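# Stack the lone carton squarely onto a carton pile

## Task

Pick up the carton that sits apart from the others, set it on top of a pile of cartons so that it is aligned with the cartons beneath it, and then release it.

## Robot and tools

Robot: two arms, left_arm and right_arm, each with a parallel two-finger gripper. left_arm is on the +y side, right_arm on the -y side; these names do not mean left or right in a camera image. Bases in the scene frame: left_arm at (-0.036, +0.246, 0), right_arm at (+0.016, -0.331, 0).

Frame: one shared scene frame. Origin on the table top midway between the arms, +x out over the table, +z up. Positions are in metres; orientations are quaternions written w first (qw, qx, qy, qz). On each gripper the fingers point along its own +z axis and close along its own y axis. end_effector_position is the spot between the finger pads, roughly 1 cm short of the fingertips. Reported hand positions can be somewhat wrong, worse at long reach, and arms usually stop a centimetre or more from the commanded pose, typically low.

The row: every motion command uses rows of 16 numbers covering both arms, even if one arm is idle: x, y, z, qw, qx, qy, qz, opening for left_arm, then the same eight for right_arm. x, y, z, qw..qz are an absolute target pose for that gripper in the scene frame (not an offset). Opening runs from -1 (closed) to +1 (fully open, 0.094 m). To keep an arm still, repeat its exact pose from the last result before it stopped, plus its intended opening, in every call. To keep an orientation, resend the same quaternion rather than copying a drifted reading. A target more than 0.6 m from the arm's last reported position along any gripper axis gets the call refused.

Tools:
- execute_actions {"actions": [...], "pictures": bool}. An empty list just returns the state. One action: {"rows": [[16 numbers], ...], "steps": n}, up to 15 rows and up to 15 steps of 1/30 s each (default 15); each row is one step and the final row repeats to fill. One wait: {"steps": n} up to 300, counted from the previous result, so reply time is included. Each step the command is clipped to within 70 mm and 16 degrees of the measured gripper pose, so far targets need several actions; afterward the arm only continues to its last clipped pose.
- move {"target": [16 numbers], "speed": m/s}. Drives both grippers in straight lines to the absolute poses, finishing together, 0.5 to 10 s long (cut off at 10 s). speed is 0.002 to 0.5, default 0.25; turn rate is capped at twice that in rad/s. Openings are applied at the start. It does not avoid obstacles or the other arm, and the gripper can lag, wander, or exceed speed, especially with the arm almost straight. Faster moves and targets set deeper past contact press harder.
- wait {"seconds": 0 to 10}: lets time pass with no new command.
- zoom_image {"camera": cam_high | cam_left_wrist | cam_right_wrist, "region": [x0, y0, x1, y1]} in image pixels from the top-left, at most 504 by 504. Images: cam_high 504x504, wrist cameras 616x616 fisheye.
- read_manual: only licence text; moves nothing.
- finished_scene {"scene": number of the scene being ended}: irreversible; reports success. Replying with no tool call ends everything.

Results: a state line gives each gripper's position and quaternion. grip_measured is the measured finger opening on the command scale (true metres are the last Joint positions entry); readings may be off by about 1 mm. A move adds a "move:" line with its outcome (done, off_target, moving, held, fault) and limits: paced means the pose was clipped, held means a safety check blocked steps. HELD marks steps not sent. "pose unreachable" names an arm whose command the clearance check altered. "Hand target" shows where the controller is now steering. FAULT, MOTOR HOT (from 85 °C) and OVER-TEMPERATURE FAULT (100 °C, the arm drops) warn of stops. Joint torques are noisy and offset.

Gripping: to hold, command an opening below grip_measured; around 0.03 below is firm, smaller gaps lighter. In this task each pad's force is capped low, about 13 to 25 N, so the carton can slip; grasp near its centre and move gently. Something may briefly pull a held part or shove loose items.

Suggested order: look and zoom to find the lone carton and the stack, open the gripper, approach from above with fingers pointing down, descend, close, lift well clear, carry above the stack, rotate to match the lower cartons' edges, lower gently until resting, open, rise away, then end the scene.

Avoid: dropping or knocking anything off the table, slamming or pressing hard into the stack, and letting the arms touch each other. Long holds heat motors; don't linger with a load.

Each tool is called after "Request:" by a JSON object that holds its "method" and its "body", one argument or row to a line.

## Session

Request:
{"method": "execute_actions", "body": {
  "actions": []
}}

Scene clock: 0.00 s of 4200.00 s.
left_arm: end_effector_position=(+0.1361, +0.4610, +0.2824) grip_measured=+1.000 end_effector_quat_wxyz=(+0.000, +0.769, -0.638, +0.043) | right_arm: end_effector_position=(+0.5106, -0.6188, +0.2461) grip_measured=+1.000 end_effector_quat_wxyz=(+0.136, +0.294, +0.943, -0.075)
Joint positions: left_arm=[ 0.901  1.059  1.147 -1.665  0.085 -0.805  0.094] | right_arm=[-0.411  1.647  1.588 -1.214  0.093  0.091  0.094]
Joint velocities: left_arm=[ 0.005  0.005  0.002 -0.002 -0.022  0.022  0.   ] | right_arm=[-0.015 -0.005  0.002 -0.002 -0.095 -0.022  0.   ]
Joint torques (N m, as the arm reports them, + toward a larger angle): no reading
Hand target (left_arm): +0.139, +0.465, +0.289; -0.008, +0.768, -0.639, +0.042
Hand target (right_arm): +0.516, -0.622, +0.250; +0.142, +0.294, +0.942, -0.076

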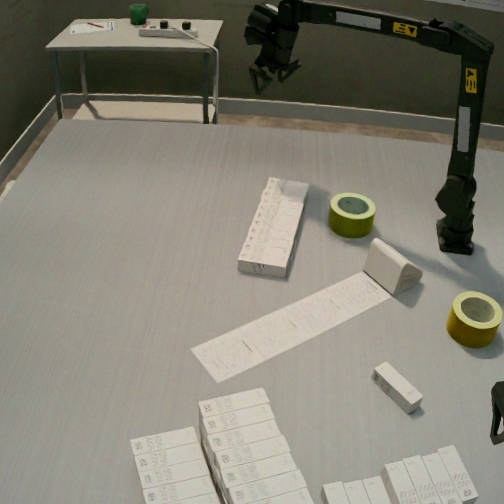

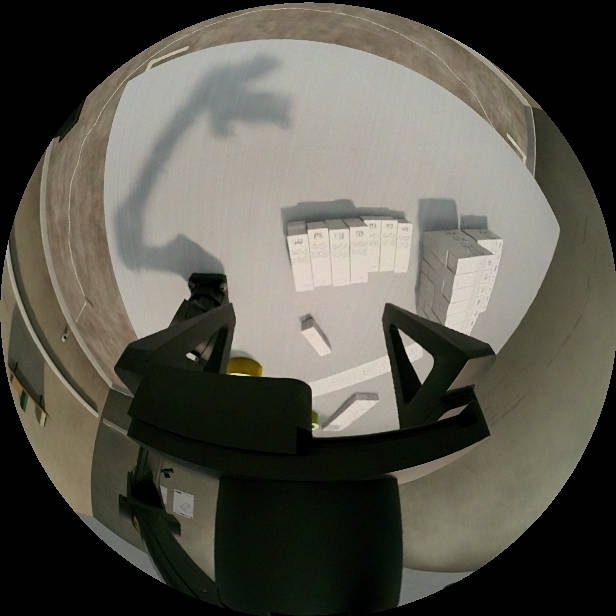

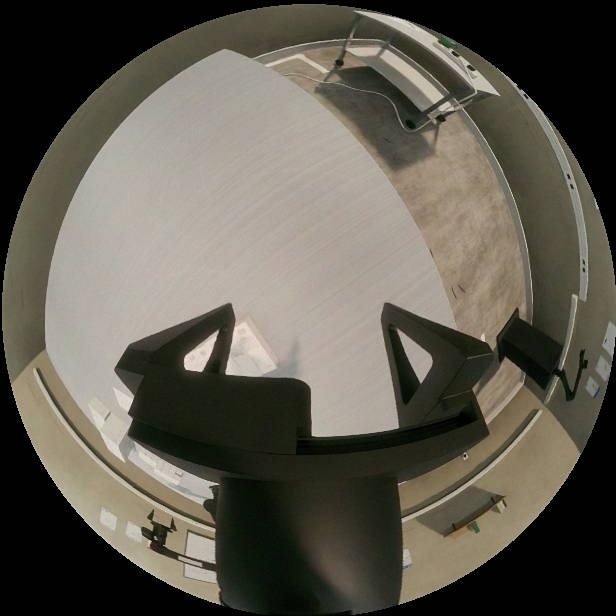

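Request:
{"method": "zoom_image", "body": {
  "camera": "cam_high",
  "region": [100, 340, 504, 504]
}}

Request:
{"method": "zoom_image", "body": {
  "camera": "cam_left_wrist",
  "region": [260, 170, 540, 400]
}}

Request:
{"method": "zoom_image", "body": {
  "camera": "cam_high",
  "region": [180, 150, 504, 440]
}}

Region (100, 340, 504, 504) of cam_high's 504x504 image, scaled by 1.248, with more detail than that image has; it fills the top 205 rows of this view, and the rest is white.

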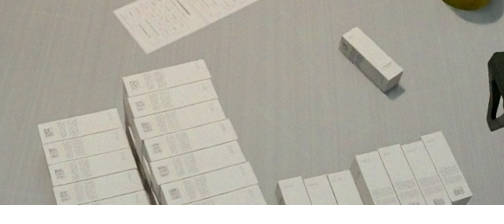

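Region (260, 170, 540, 400) of cam_left_wrist's 616x616 image, scaled by 1.800, with more detail than that image has; it fills the top 414 rows of this view, and the rest is white.

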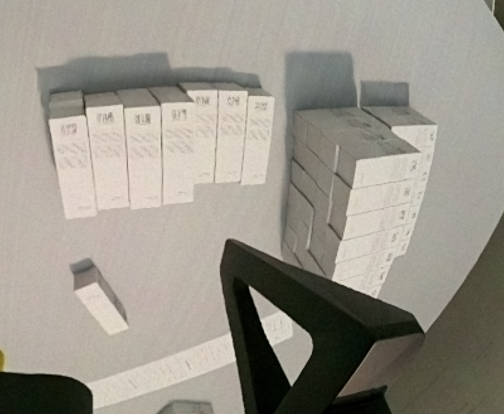

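Region (180, 150, 504, 440) of cam_high's 504x504 image, scaled by 1.556, with more detail than that image has; it fills the top 451 rows of this view, and the rest is white.

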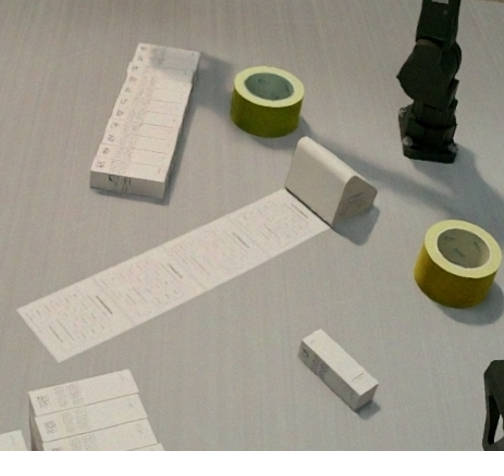

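Request:
{"method": "move", "body": {
  "target": [0.192,0.169,0.17,0,0.430,0.903,0,1,0.5106,-0.6188,0.2461,0.136,0.294,0.943,-0.075,1],
  "speed": 0.4
}}

Scene clock: 22.40 s of 4200.00 s.
left_arm: end_effector_position=(+0.1914, +0.1681, +0.1757) grip_measured=+1.000 end_effector_quat_wxyz=(-0.006, +0.418, +0.909, +0.002) | right_arm: end_effector_position=(+0.5106, -0.6188, +0.2461) grip_measured=+1.000 end_effector_quat_wxyz=(+0.136, +0.294, +0.943, -0.075)
Joint positions: left_arm=[-0.382  0.976  0.816 -1.422 -0.005  0.529  0.094] | right_arm=[-0.411  1.647  1.588 -1.214  0.093  0.091  0.094]
Joint velocities: left_arm=[-0.015  0.005 -0.002 -0.002 -0.051  0.022  0.   ] | right_arm=[-0.015 -0.005 -0.002 -0.002  0.051  0.022  0.   ]
Joint torques (N m, as the arm reports them, + toward a larger angle): left_arm=[-0.65 -3.29  9.95  1.    0.04  0.17] | right_arm=[  0.49 -15.02  10.81   0.91   0.17   0.01]
Hand target (left_arm): +0.192, +0.165, +0.171; -0.007, +0.430, +0.903, +0.003
Hand target (right_arm): +0.511, -0.619, +0.246; +0.136, +0.294, +0.943, -0.075
Off the commanded pose (left_arm): 0.006 m, 2 deg.
Off the commanded pose (right_arm): 0.000 m, 0 deg.
After step 90, 15.53 s passed at rest.
move: done
camera_calibration (this result's frames):
cam_left_wrist: T_world_to_cam=[[-0.767313, -0.641264, -0.00324861, 0.261294], [-0.517327, 0.616006, 0.594062, -0.10513], [-0.37895, 0.457512, -0.804413, 0.258289], [0, 0, 0, 1]] pos_world=[0.243987, 0.114148, 0.271074]

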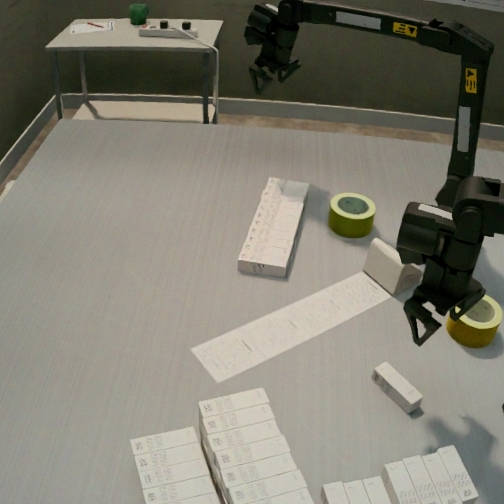

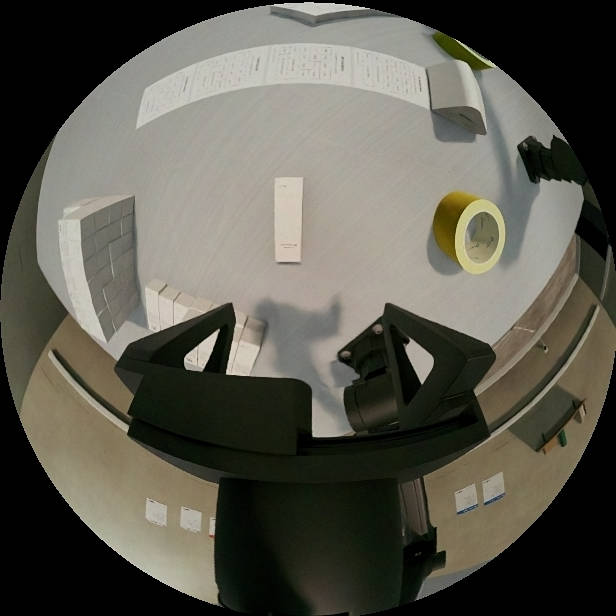

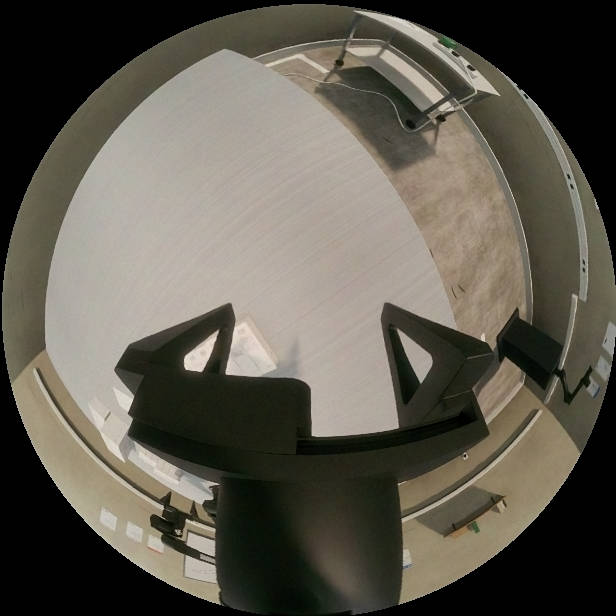

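Request:
{"method": "move", "body": {
  "target": [0.222,0.172,0.08,0,0.430,0.903,0,1,0.5106,-0.6188,0.2461,0.136,0.294,0.943,-0.075,1],
  "speed": 0.3
}}

Scene clock: 31.70 s of 4200.00 s.
left_arm: end_effector_position=(+0.2153, +0.1709, +0.0795) grip_measured=+1.000 end_effector_quat_wxyz=(-0.009, +0.430, +0.903, +0.000) | right_arm: end_effector_position=(+0.5106, -0.6188, +0.2461) grip_measured=+1.000 end_effector_quat_wxyz=(+0.136, +0.294, +0.943, -0.075)
Joint positions: left_arm=[-0.341  1.149  0.662 -1.101 -0.003  0.596  0.094] | right_arm=[-0.411  1.647  1.588 -1.214  0.093  0.091  0.094]
Joint velocities: left_arm=[-0.005 -0.005 -0.022 -0.012 -0.037  0.007  0.   ] | right_arm=[-0.015  0.005 -0.002 -0.007  0.022  0.007  0.   ]
Joint torques (N m, as the arm reports them, + toward a larger angle): left_arm=[ 1.33 -6.02  9.73  0.95  0.24  0.15] | right_arm=[  0.47 -15.33  10.88   0.92   0.17  -0.01]
Hand target (left_arm): +0.220, +0.173, +0.080; -0.000, +0.430, +0.903, -0.000
Hand target (right_arm): +0.511, -0.619, +0.246; +0.136, +0.294, +0.943, -0.075
Off the commanded pose (left_arm): 0.007 m, 1 deg.
Off the commanded pose (right_arm): 0.000 m, 0 deg.
After step 90, 5.43 s passed at rest.
move: done
camera_calibration (this result's frames):
cam_left_wrist: T_world_to_cam=[[-0.783907, -0.620874, 0.00239176, 0.280737], [-0.497041, 0.629857, 0.596851, -0.0443106], [-0.372075, 0.466687, -0.802349, 0.185433], [0, 0, 0, 1]] pos_world=[0.267043, 0.115672, 0.174558]

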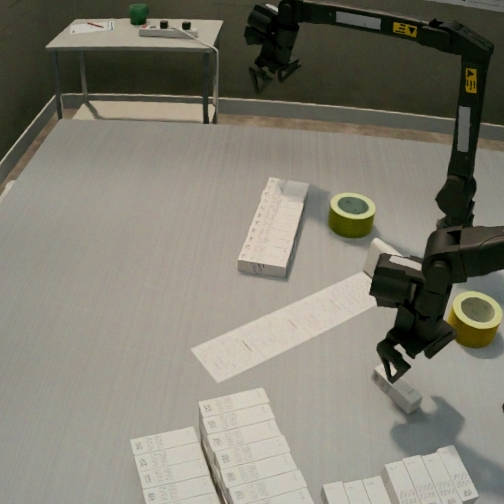

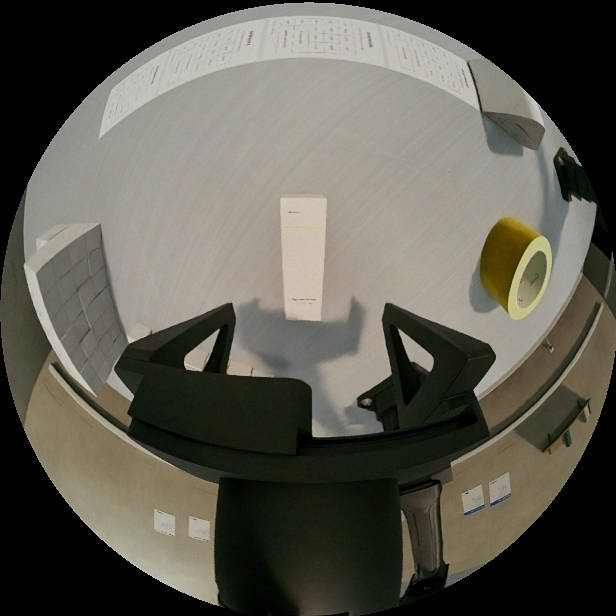

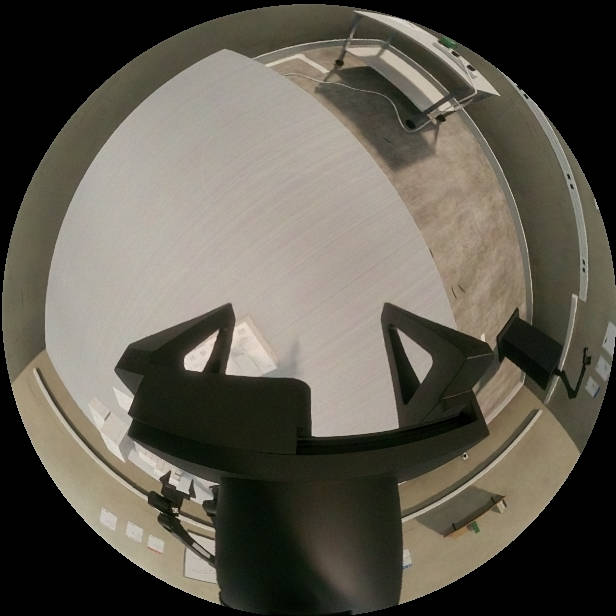

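Request:
{"method": "move", "body": {
  "target": [0.231,0.173,0.026,0,0.430,0.903,0,1,0.5106,-0.6188,0.2461,0.136,0.294,0.943,-0.075,1],
  "speed": 0.15
}}

Scene clock: 36.97 s of 4200.00 s.
left_arm: end_effector_position=(+0.2279, +0.1702, +0.0293) grip_measured=+1.000 end_effector_quat_wxyz=(-0.002, +0.431, +0.903, +0.001) | right_arm: end_effector_position=(+0.5106, -0.6188, +0.2461) grip_measured=+1.000 end_effector_quat_wxyz=(+0.136, +0.294, +0.943, -0.075)
Joint positions: left_arm=[-0.33   1.274  0.604 -0.904 -0.003  0.609  0.094] | right_arm=[-0.411  1.647  1.588 -1.214  0.093  0.091  0.094]
Joint velocities: left_arm=[-0.005 -0.005 -0.012  0.027 -0.022  0.081  0.   ] | right_arm=[-0.015 -0.005 -0.012 -0.027  0.022  0.022  0.   ]
Joint torques (N m, as the arm reports them, + toward a larger angle): left_arm=[ 1.41 -5.97  8.29  0.97  0.23  0.16] | right_arm=[  0.25 -15.23  10.87   0.91   0.17   0.  ]
Hand target (left_arm): +0.230, +0.173, +0.026; +0.000, +0.430, +0.903, +0.000
Hand target (right_arm): +0.511, -0.619, +0.246; +0.136, +0.294, +0.943, -0.075
Off the commanded pose (left_arm): 0.005 m, 0 deg.
Off the commanded pose (right_arm): 0.000 m, 0 deg.
After step 90, 1.43 s passed at rest.
move: done
camera_calibration (this result's frames):
cam_left_wrist: T_world_to_cam=[[-0.785074, -0.619383, -0.00496474, 0.290508], [-0.503166, 0.633052, 0.588276, -0.00649015], [-0.361225, 0.464338, -0.808645, 0.148248], [0, 0, 0, 1]] pos_world=[0.278355, 0.115207, 0.12514]

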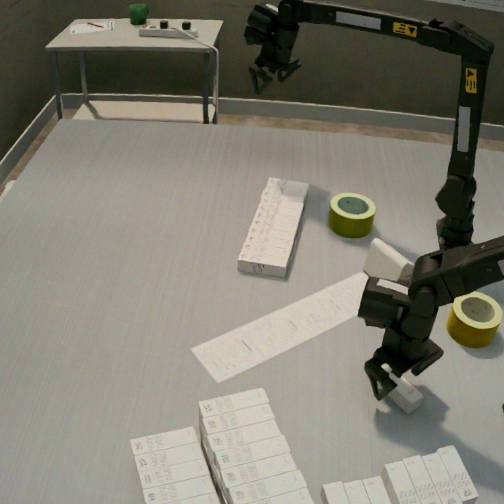

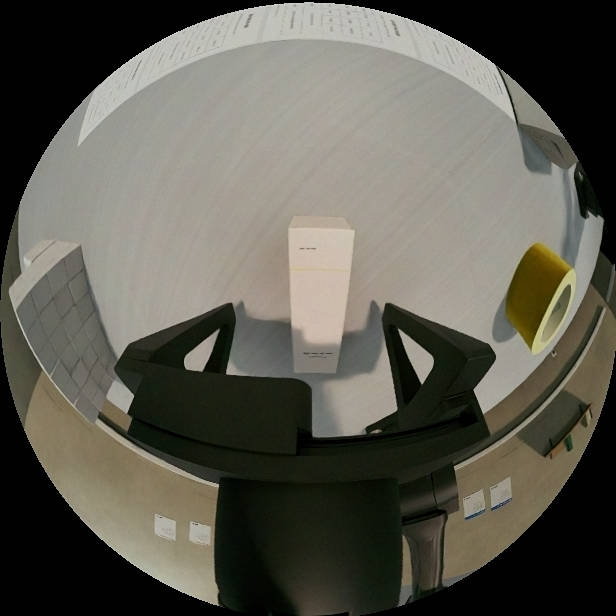

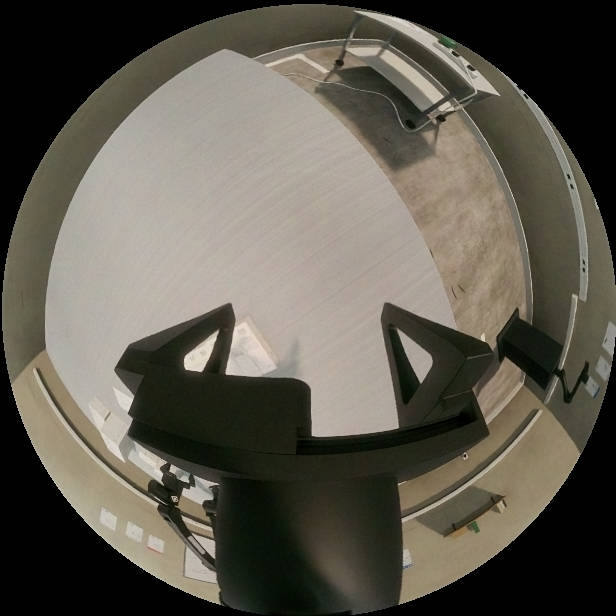

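Request:
{"method": "move", "body": {
  "target": [0.227,0.170,0.013,0,0.430,0.903,0,1,0.5106,-0.6188,0.2461,0.136,0.294,0.943,-0.075,1],
  "speed": 0.08
}}

Request:
{"method": "move", "body": {
  "target": [0.227,0.170,0.013,0,0.430,0.903,0,-0.5,0.5106,-0.6188,0.2461,0.136,0.294,0.943,-0.075,1]
}}

Scene clock: 41.03 s of 4200.00 s.
left_arm: end_effector_position=(+0.2277, +0.1703, +0.0188) grip_measured=+1.000 end_effector_quat_wxyz=(+0.002, +0.431, +0.902, +0.002) | right_arm: end_effector_position=(+0.5106, -0.6188, +0.2461) grip_measured=+1.000 end_effector_quat_wxyz=(+0.136, +0.294, +0.943, -0.075)
Joint positions: left_arm=[-0.33   1.292  0.583 -0.857 -0.003  0.609  0.094] | right_arm=[-0.411  1.647  1.588 -1.214  0.093  0.091  0.094]
Joint velocities: left_arm=[-0.015  0.005  0.002 -0.007 -0.081 -0.007  0.   ] | right_arm=[-0.024 -0.015 -0.002  0.012  0.066 -0.066  0.   ]
Joint torques (N m, as the arm reports them, + toward a larger angle): left_arm=[ 0.22 -5.31  7.95  1.01  0.23  0.01] | right_arm=[  0.46 -15.33  10.84   0.93   0.18   0.02]
Hand target (left_arm): +0.227, +0.170, +0.013; +0.000, +0.430, +0.903, +0.000
Hand target (right_arm): +0.511, -0.619, +0.246; +0.136, +0.294, +0.943, -0.075
Off the commanded pose (left_arm): 0.006 m, 0 deg.
Off the commanded pose (right_arm): 0.000 m, 0 deg.
After step 90, 0.30 s passed at rest.
move: done
camera_calibration (this result's frames):
cam_left_wrist: T_world_to_cam=[[-0.785479, -0.618803, -0.0102959, 0.290453], [-0.507829, 0.634926, 0.582219, 0.000424452], [-0.353742, 0.462549, -0.812967, 0.138373], [0, 0, 0, 1]] pos_world=[0.277309, 0.115459, 0.115236]

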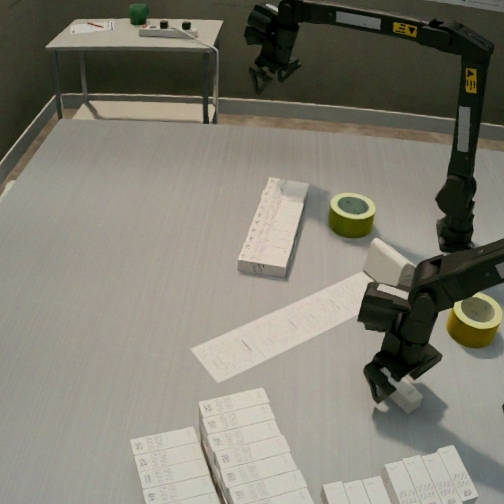

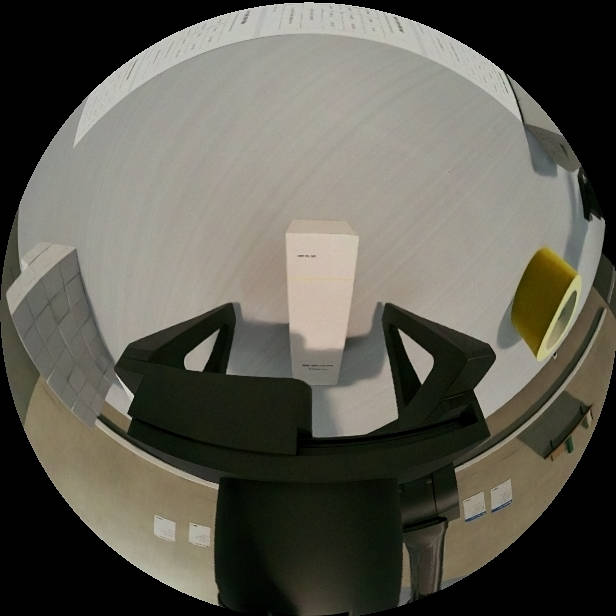

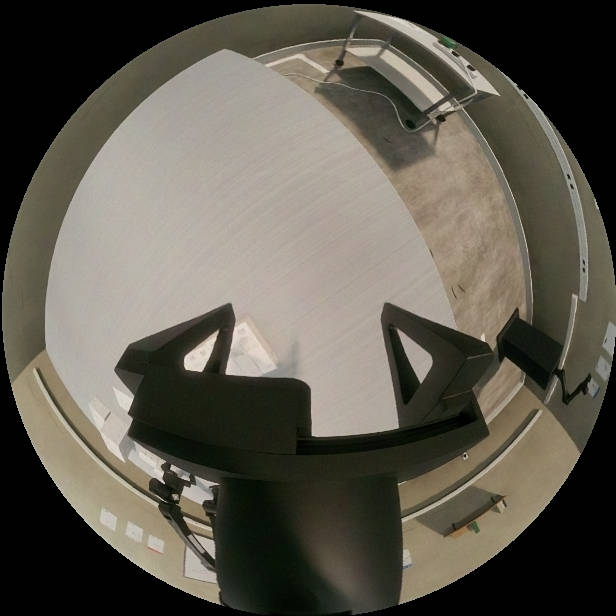

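Scene clock: 41.73 s of 4200.00 s.
left_arm: end_effector_position=(+0.2277, +0.1702, +0.0188) grip_measured=-0.345 end_effector_quat_wxyz=(+0.002, +0.431, +0.902, +0.002) | right_arm: end_effector_position=(+0.5106, -0.6188, +0.2461) grip_measured=+1.000 end_effector_quat_wxyz=(+0.136, +0.294, +0.943, -0.075)
Joint positions: left_arm=[-0.33   1.292  0.583 -0.857 -0.003  0.609  0.031] | right_arm=[-0.411  1.647  1.588 -1.214  0.093  0.091  0.094]
Joint velocities: left_arm=[-0.005 -0.005  0.007 -0.012 -0.081 -0.051 -0.001] | right_arm=[-0.005  0.005  0.017  0.002 -0.081  0.007  0.   ]
Joint torques (N m, as the arm reports them, + toward a larger angle): left_arm=[ 0.17 -5.37  7.94  0.99  0.24  0.01] | right_arm=[  0.23 -15.11  10.83   0.93   0.17   0.01]
Hand target (left_arm): +0.227, +0.170, +0.013; -0.000, +0.430, +0.903, -0.000
Hand target (right_arm): +0.511, -0.619, +0.246; +0.136, +0.294, +0.943, -0.075
Off the commanded pose (left_arm): 0.006 m, 0 deg.
Off the commanded pose (right_arm): 0.000 m, 0 deg.
move: done
camera_calibration (this result's frames):
cam_left_wrist: T_world_to_cam=[[-0.785245, -0.619105, -0.00998479, 0.290392], [-0.508008, 0.634948, 0.582039, 0.000495826], [-0.354003, 0.462115, -0.8131, 0.138532], [0, 0, 0, 1]] pos_world=[0.277322, 0.115451, 0.115251]

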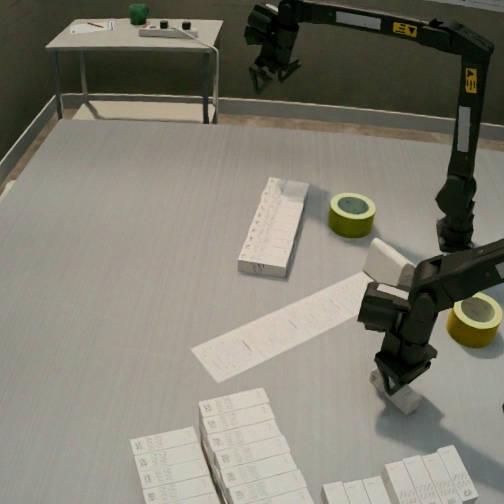

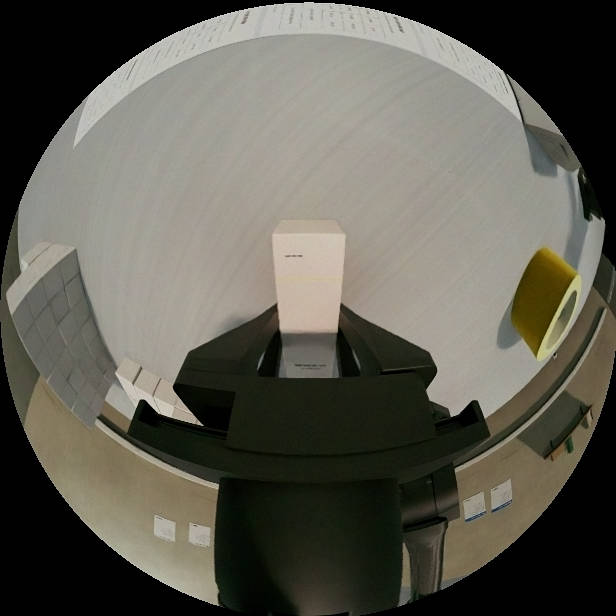

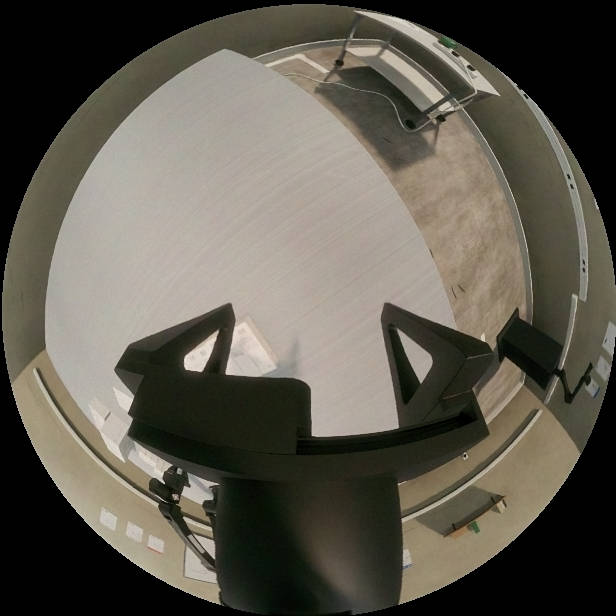

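Request:
{"method": "move", "body": {
  "target": [0.227,0.170,0.13,0,0.430,0.903,0,-0.5,0.5106,-0.6188,0.2461,0.136,0.294,0.943,-0.075,1],
  "speed": 0.25
}}

Request:
{"method": "move", "body": {
  "target": [0.176,0.386,0.14,0,-0.799,0.602,0,-0.5,0.5106,-0.6188,0.2461,0.136,0.294,0.943,-0.075,1],
  "speed": 0.4
}}

Scene clock: 54.70 s of 4200.00 s.
left_arm: end_effector_position=(+0.2213, +0.1721, +0.1197) grip_measured=-0.345 end_effector_quat_wxyz=(-0.006, +0.431, +0.902, +0.000) | right_arm: end_effector_position=(+0.5106, -0.6188, +0.2461) grip_measured=+1.000 end_effector_quat_wxyz=(+0.136, +0.294, +0.943, -0.075)
Joint positions: left_arm=[-0.33   1.106  0.747 -1.224 -0.003  0.609  0.031] | right_arm=[-0.411  1.647  1.588 -1.214  0.093  0.091  0.094]
Joint velocities: left_arm=[-0.005  0.005 -0.002  0.007  0.007 -0.022  0.001] | right_arm=[-0.015 -0.005 -0.002 -0.002 -0.022 -0.022  0.   ]
Joint torques (N m, as the arm reports them, + toward a larger angle): left_arm=[ 0.12 -5.34 12.9   0.    0.23  0.02] | right_arm=[  0.43 -15.16  10.81   0.91   0.17   0.  ]
Hand target (left_arm): +0.229, +0.169, +0.130; +0.000, +0.430, +0.903, +0.000
Hand target (right_arm): +0.511, -0.619, +0.246; +0.136, +0.294, +0.943, -0.075
Off the commanded pose (left_arm): 0.012 m, 1 deg.
Off the commanded pose (right_arm): 0.000 m, 0 deg.
After step 90, 9.00 s passed at rest.
move: off_target (left_arm)
camera_calibration (this result's frames):
cam_left_wrist: T_world_to_cam=[[-0.785327, -0.619081, -0.000209198, 0.286354], [-0.498534, 0.632208, 0.593108, -0.065619], [-0.36705, 0.465888, -0.805123, 0.218727], [0, 0, 0, 1]] pos_world=[0.272452, 0.116859, 0.215081]

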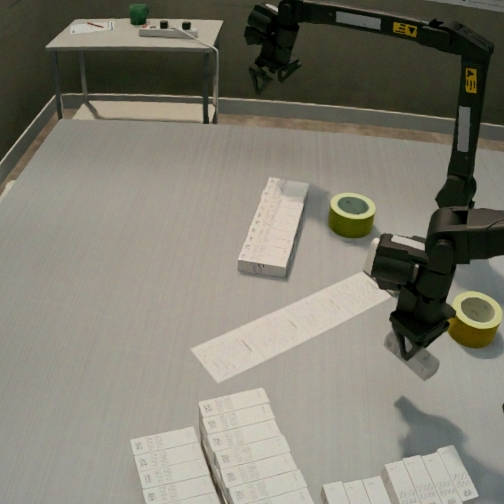

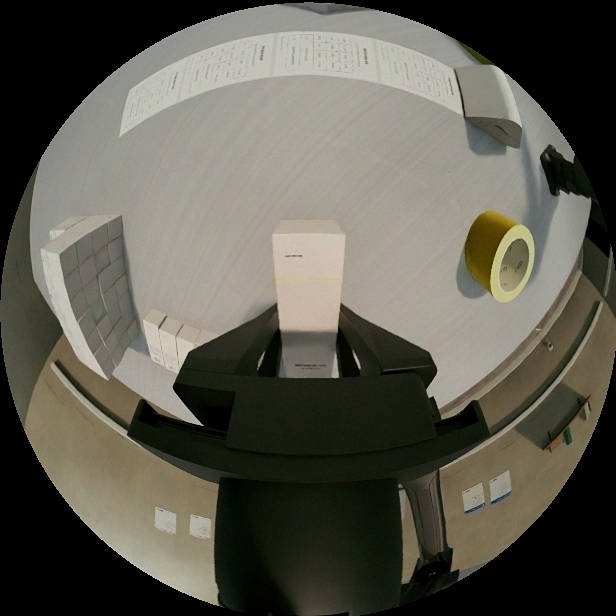

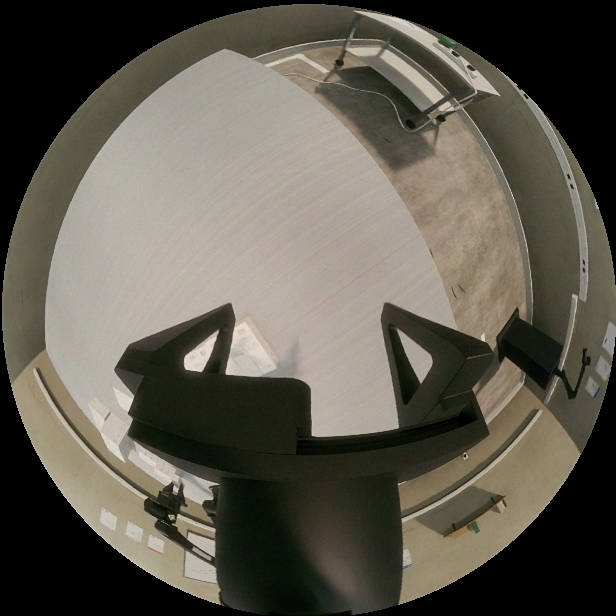

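Scene clock: 58.77 s of 4200.00 s.
left_arm: end_effector_position=(+0.1659, +0.3771, +0.1270) grip_measured=-0.346 end_effector_quat_wxyz=(+0.012, +0.790, -0.612, +0.001) | right_arm: end_effector_position=(+0.5106, -0.6188, +0.2461) grip_measured=+1.000 end_effector_quat_wxyz=(+0.136, +0.294, +0.943, -0.075)
Joint positions: left_arm=[ 0.535  1.02   0.712 -1.283  0.01  -1.239  0.031] | right_arm=[-0.411  1.647  1.588 -1.214  0.093  0.091  0.094]
Joint velocities: left_arm=[-0.005 -0.024 -0.002  0.017  0.007 -0.022 -0.001] | right_arm=[-0.015 -0.005 -0.032 -0.002 -0.037  0.007  0.   ]
Joint torques (N m, as the arm reports them, + toward a larger angle): left_arm=[ 1.21 -3.46 14.03  0.03  0.05 -0.11] | right_arm=[  0.27 -15.27  10.85   0.89   0.17   0.01]
Hand target (left_arm): +0.175, +0.387, +0.140; +0.002, +0.799, -0.602, +0.005
Hand target (right_arm): +0.511, -0.619, +0.246; +0.136, +0.294, +0.943, -0.075
Off the commanded pose (left_arm): 0.019 m, 2 deg.
Off the commanded pose (right_arm): 0.000 m, 0 deg.
move: off_target (left_arm)
camera_calibration (this result's frames):
cam_left_wrist: T_world_to_cam=[[0.971178, 0.237381, -0.0215481, -0.241815], [0.202842, -0.775616, 0.597725, 0.186737], [0.125175, -0.584868, -0.801412, 0.422835], [0, 0, 0, 1]] pos_world=[0.144038, 0.449541, 0.222037]

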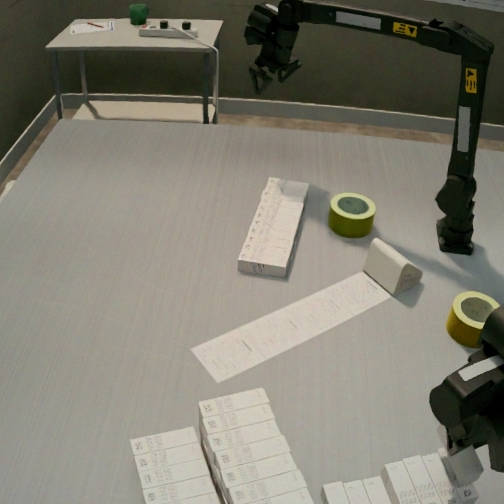

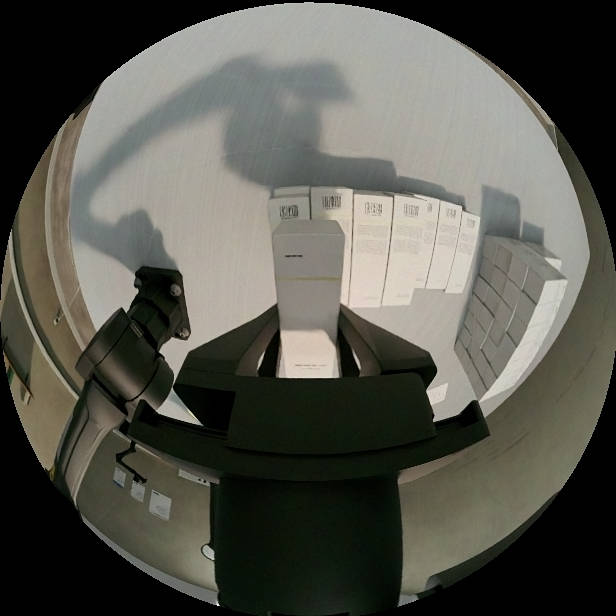

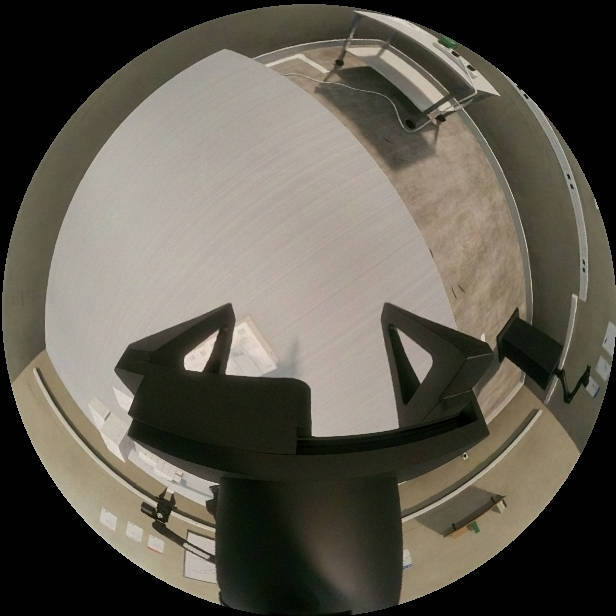

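Request:
{"method": "zoom_image", "body": {
  "camera": "cam_left_wrist",
  "region": [250, 170, 490, 330]
}}

Region (250, 170, 490, 330) of cam_left_wrist's 616x616 image, scaled by 2.100, with more detail than that image has.

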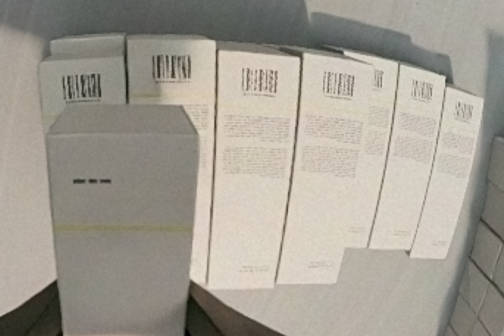

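Request:
{"method": "move", "body": {
  "target": [0.215,0.403,0.112,0,0.809,-0.588,0,-0.5,0.5106,-0.6188,0.2461,0.136,0.294,0.943,-0.075,1],
  "speed": 0.15
}}

Request:
{"method": "zoom_image", "body": {
  "camera": "cam_left_wrist",
  "region": [190, 150, 450, 330]
}}

Scene clock: 70.20 s of 4200.00 s.
left_arm: end_effector_position=(+0.1939, +0.3944, +0.0985) grip_measured=-0.346 end_effector_quat_wxyz=(+0.024, +0.809, -0.588, -0.007) | right_arm: end_effector_position=(+0.5106, -0.6188, +0.2461) grip_measured=+1.000 end_effector_quat_wxyz=(+0.136, +0.294, +0.943, -0.075)
Joint positions: left_arm=[ 0.528  1.179  0.74  -1.182  0.004 -1.309  0.031] | right_arm=[-0.411  1.647  1.588 -1.214  0.093  0.091  0.094]
Joint velocities: left_arm=[-0.005 -0.005 -0.002  0.012 -0.022 -0.037  0.   ] | right_arm=[-0.015  0.005 -0.012 -0.002  0.022  0.066  0.   ]
Joint torques (N m, as the arm reports them, + toward a larger angle): left_arm=[-1.16 -5.79 13.57  0.82 -0.05 -0.13] | right_arm=[  0.48 -15.22  10.85   0.93   0.18   0.01]
Hand target (left_arm): +0.214, +0.403, +0.112; -0.000, +0.809, -0.588, +0.000
Hand target (right_arm): +0.511, -0.619, +0.246; +0.136, +0.294, +0.943, -0.075
Off the commanded pose (left_arm): 0.026 m, 3 deg.
Off the commanded pose (right_arm): 0.000 m, 0 deg.
After step 90, 7.57 s passed at rest.
move: off_target (left_arm)
camera_calibration (this result's frames):
cam_left_wrist: T_world_to_cam=[[0.953646, 0.296285, -0.0526729, -0.29054], [0.267831, -0.755844, 0.597467, 0.191155], [0.137208, -0.583879, -0.800162, 0.403831], [0, 0, 0, 1]] pos_world=[0.170466, 0.466355, 0.193618]

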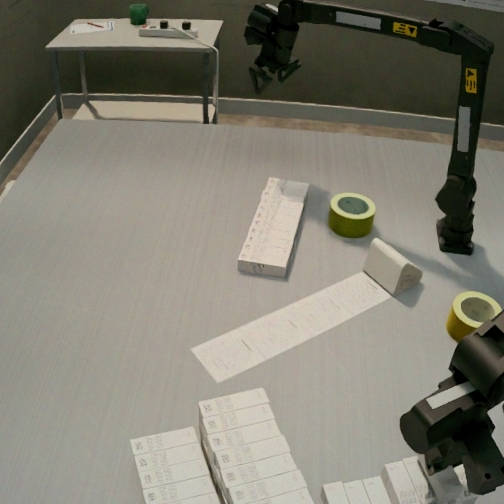

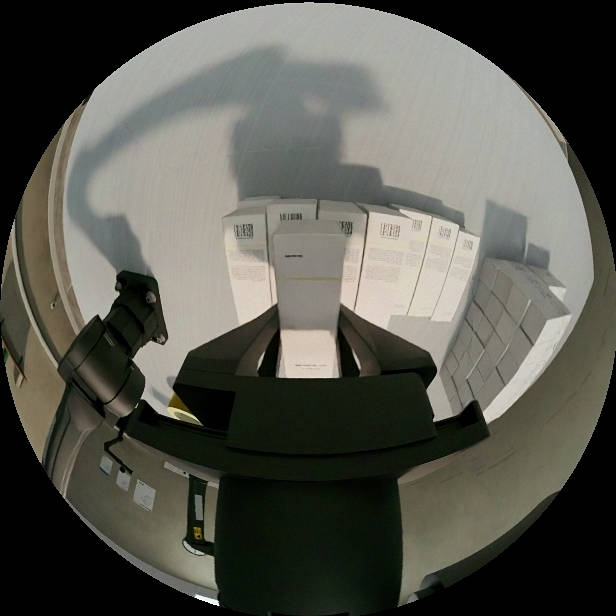

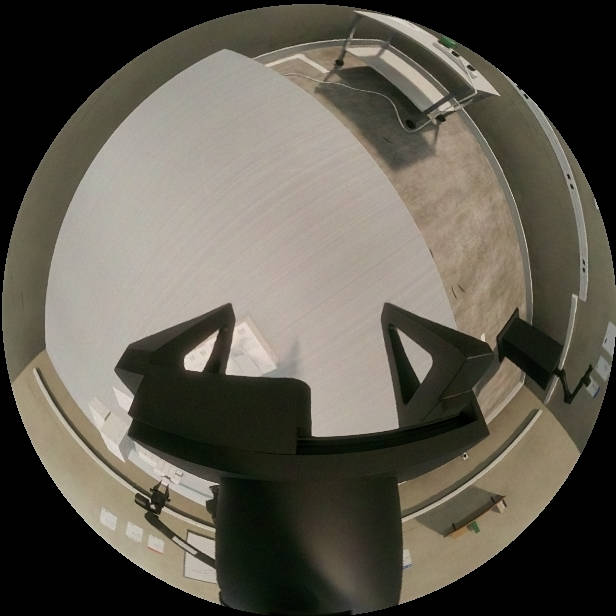

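Region (190, 150, 450, 330) of cam_left_wrist's 616x616 image, scaled by 1.938, with more detail than that image has; it fills the top 349 rows of this view, and the rest is white.

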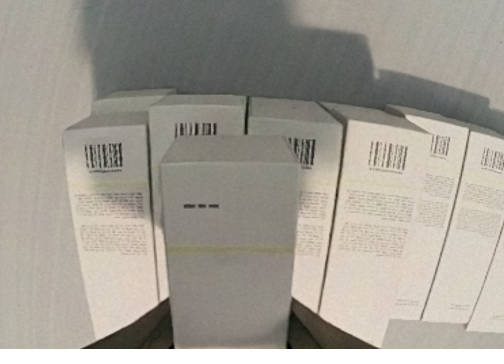

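Request:
{"method": "move", "body": {
  "target": [0.227,0.405,0.112,-0.022,0.809,-0.588,0.007,-0.5,0.5106,-0.6188,0.2461,0.136,0.294,0.943,-0.075,1],
  "speed": 0.1
}}

Request:
{"method": "zoom_image", "body": {
  "camera": "cam_left_wrist",
  "region": [190, 150, 450, 330]
}}

Scene clock: 73.97 s of 4200.00 s.
left_arm: end_effector_position=(+0.2055, +0.3963, +0.0982) grip_measured=-0.346 end_effector_quat_wxyz=(+0.003, +0.809, -0.588, -0.002) | right_arm: end_effector_position=(+0.5106, -0.6188, +0.2461) grip_measured=+1.000 end_effector_quat_wxyz=(+0.136, +0.294, +0.943, -0.075)
Joint positions: left_arm=[ 0.508  1.179  0.74  -1.138 -0.001 -1.327  0.031] | right_arm=[-0.411  1.647  1.588 -1.214  0.093  0.091  0.094]
Joint velocities: left_arm=[-0.005 -0.005  0.002  0.017 -0.007 -0.022 -0.   ] | right_arm=[-0.024 -0.015  0.012 -0.002 -0.007 -0.037  0.   ]
Joint torques (N m, as the arm reports them, + toward a larger angle): left_arm=[-0.92 -5.49 13.82  0.93 -0.07 -0.11] | right_arm=[  0.38 -15.39  10.82   0.93   0.18   0.  ]
Hand target (left_arm): +0.226, +0.405, +0.112; -0.022, +0.808, -0.588, +0.007
Hand target (right_arm): +0.511, -0.619, +0.246; +0.136, +0.294, +0.943, -0.075
Off the commanded pose (left_arm): 0.027 m, 3 deg.
Off the commanded pose (right_arm): 0.000 m, 0 deg.
move: off_target (left_arm)
camera_calibration (this result's frames):
cam_left_wrist: T_world_to_cam=[[0.955132, 0.295963, -0.0113641, -0.306472], [0.24641, -0.772756, 0.584919, 0.202016], [0.164333, -0.561475, -0.811012, 0.389708], [0, 0, 0, 1]] pos_world=[0.1789, 0.465625, 0.194411]

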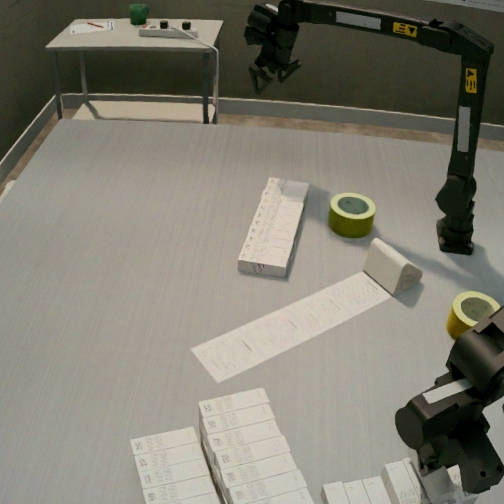

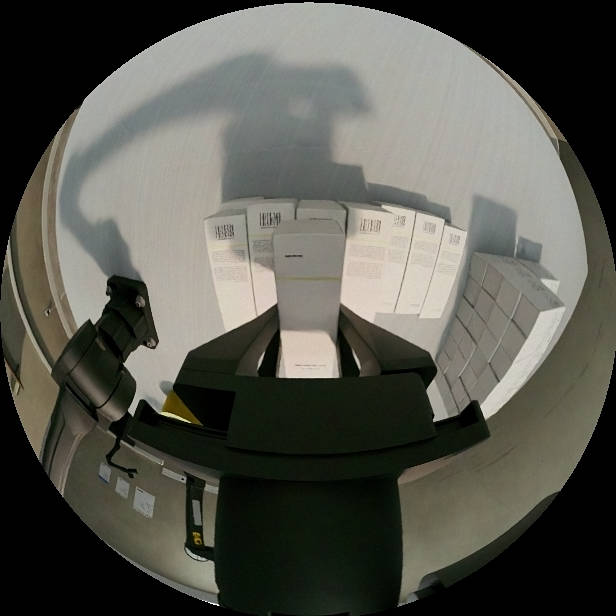

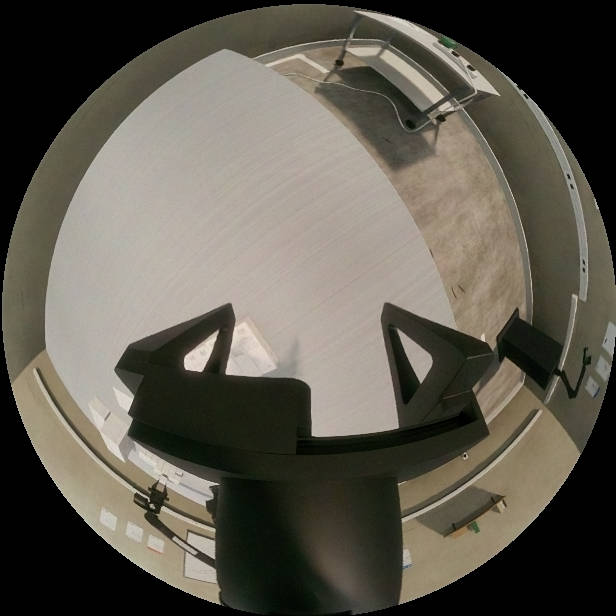

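Region (190, 150, 450, 330) of cam_left_wrist's 616x616 image, scaled by 1.938, with more detail than that image has; it fills the top 349 rows of this view, and the rest is white.

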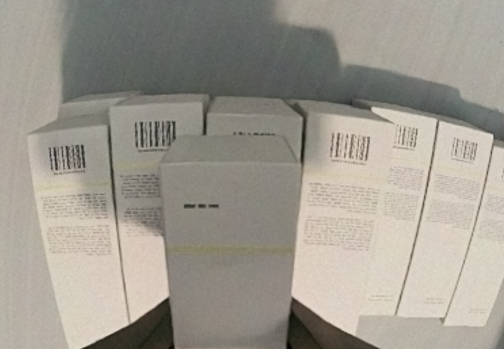

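Request:
{"method": "move", "body": {
  "target": [0.233,0.409,0.101,-0.022,0.809,-0.588,0.007,-0.5,0.5106,-0.6188,0.2461,0.136,0.294,0.943,-0.075,1],
  "speed": 0.06
}}

Request:
{"method": "zoom_image", "body": {
  "camera": "cam_left_wrist",
  "region": [190, 150, 450, 330]
}}

Scene clock: 82.20 s of 4200.00 s.
left_arm: end_effector_position=(+0.2127, +0.4008, +0.0898) grip_measured=-0.346 end_effector_quat_wxyz=(-0.001, +0.809, -0.588, -0.000) | right_arm: end_effector_position=(+0.5106, -0.6188, +0.2461) grip_measured=+1.000 end_effector_quat_wxyz=(+0.136, +0.294, +0.943, -0.075)
Joint positions: left_arm=[ 0.508  1.21   0.74  -1.099 -0.001 -1.328  0.031] | right_arm=[-0.411  1.647  1.588 -1.214  0.093  0.091  0.094]
Joint velocities: left_arm=[-0.005  0.005  0.002  0.007 -0.022 -0.037  0.   ] | right_arm=[-0.005 -0.015 -0.007  0.012  0.066 -0.022  0.   ]
Joint torques (N m, as the arm reports them, + toward a larger angle): left_arm=[-0.87 -5.5  13.34  0.84 -0.07 -0.09] | right_arm=[  0.35 -15.19  10.84   0.89   0.17   0.02]
Hand target (left_arm): +0.232, +0.409, +0.101; -0.022, +0.809, -0.588, +0.007
Hand target (right_arm): +0.511, -0.619, +0.246; +0.136, +0.294, +0.943, -0.075
Off the commanded pose (left_arm): 0.025 m, 3 deg.
Off the commanded pose (right_arm): 0.000 m, 0 deg.
After step 90, 4.47 s passed at rest.
move: off_target (left_arm)
camera_calibration (this result's frames):
cam_left_wrist: T_world_to_cam=[[0.954729, 0.297451, -0.00398249, -0.31589], [0.243808, -0.77474, 0.583383, 0.210077], [0.170442, -0.557943, -0.812188, 0.381638], [0, 0, 0, 1]] pos_world=[0.185323, 0.469649, 0.186148]

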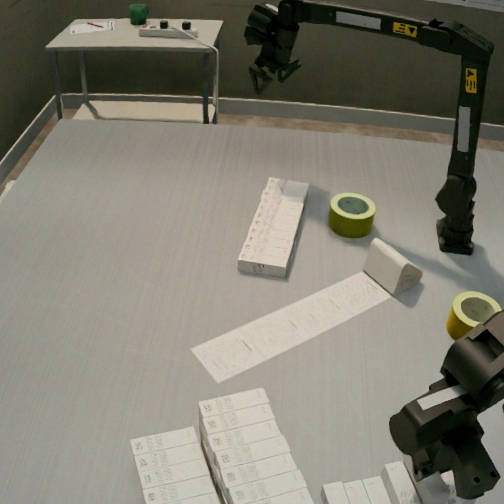

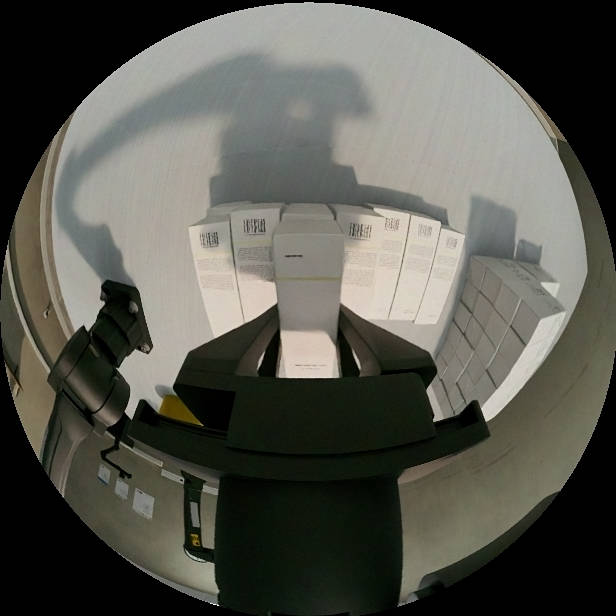

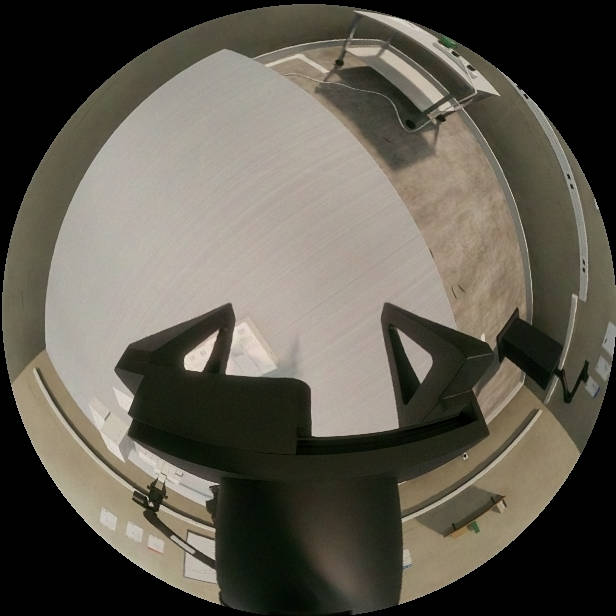

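Region (190, 150, 450, 330) of cam_left_wrist's 616x616 image, scaled by 1.938, with more detail than that image has; it fills the top 349 rows of this view, and the rest is white.

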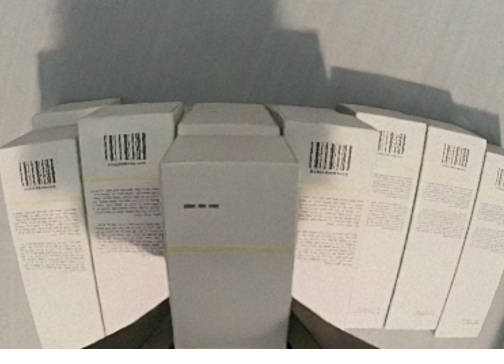

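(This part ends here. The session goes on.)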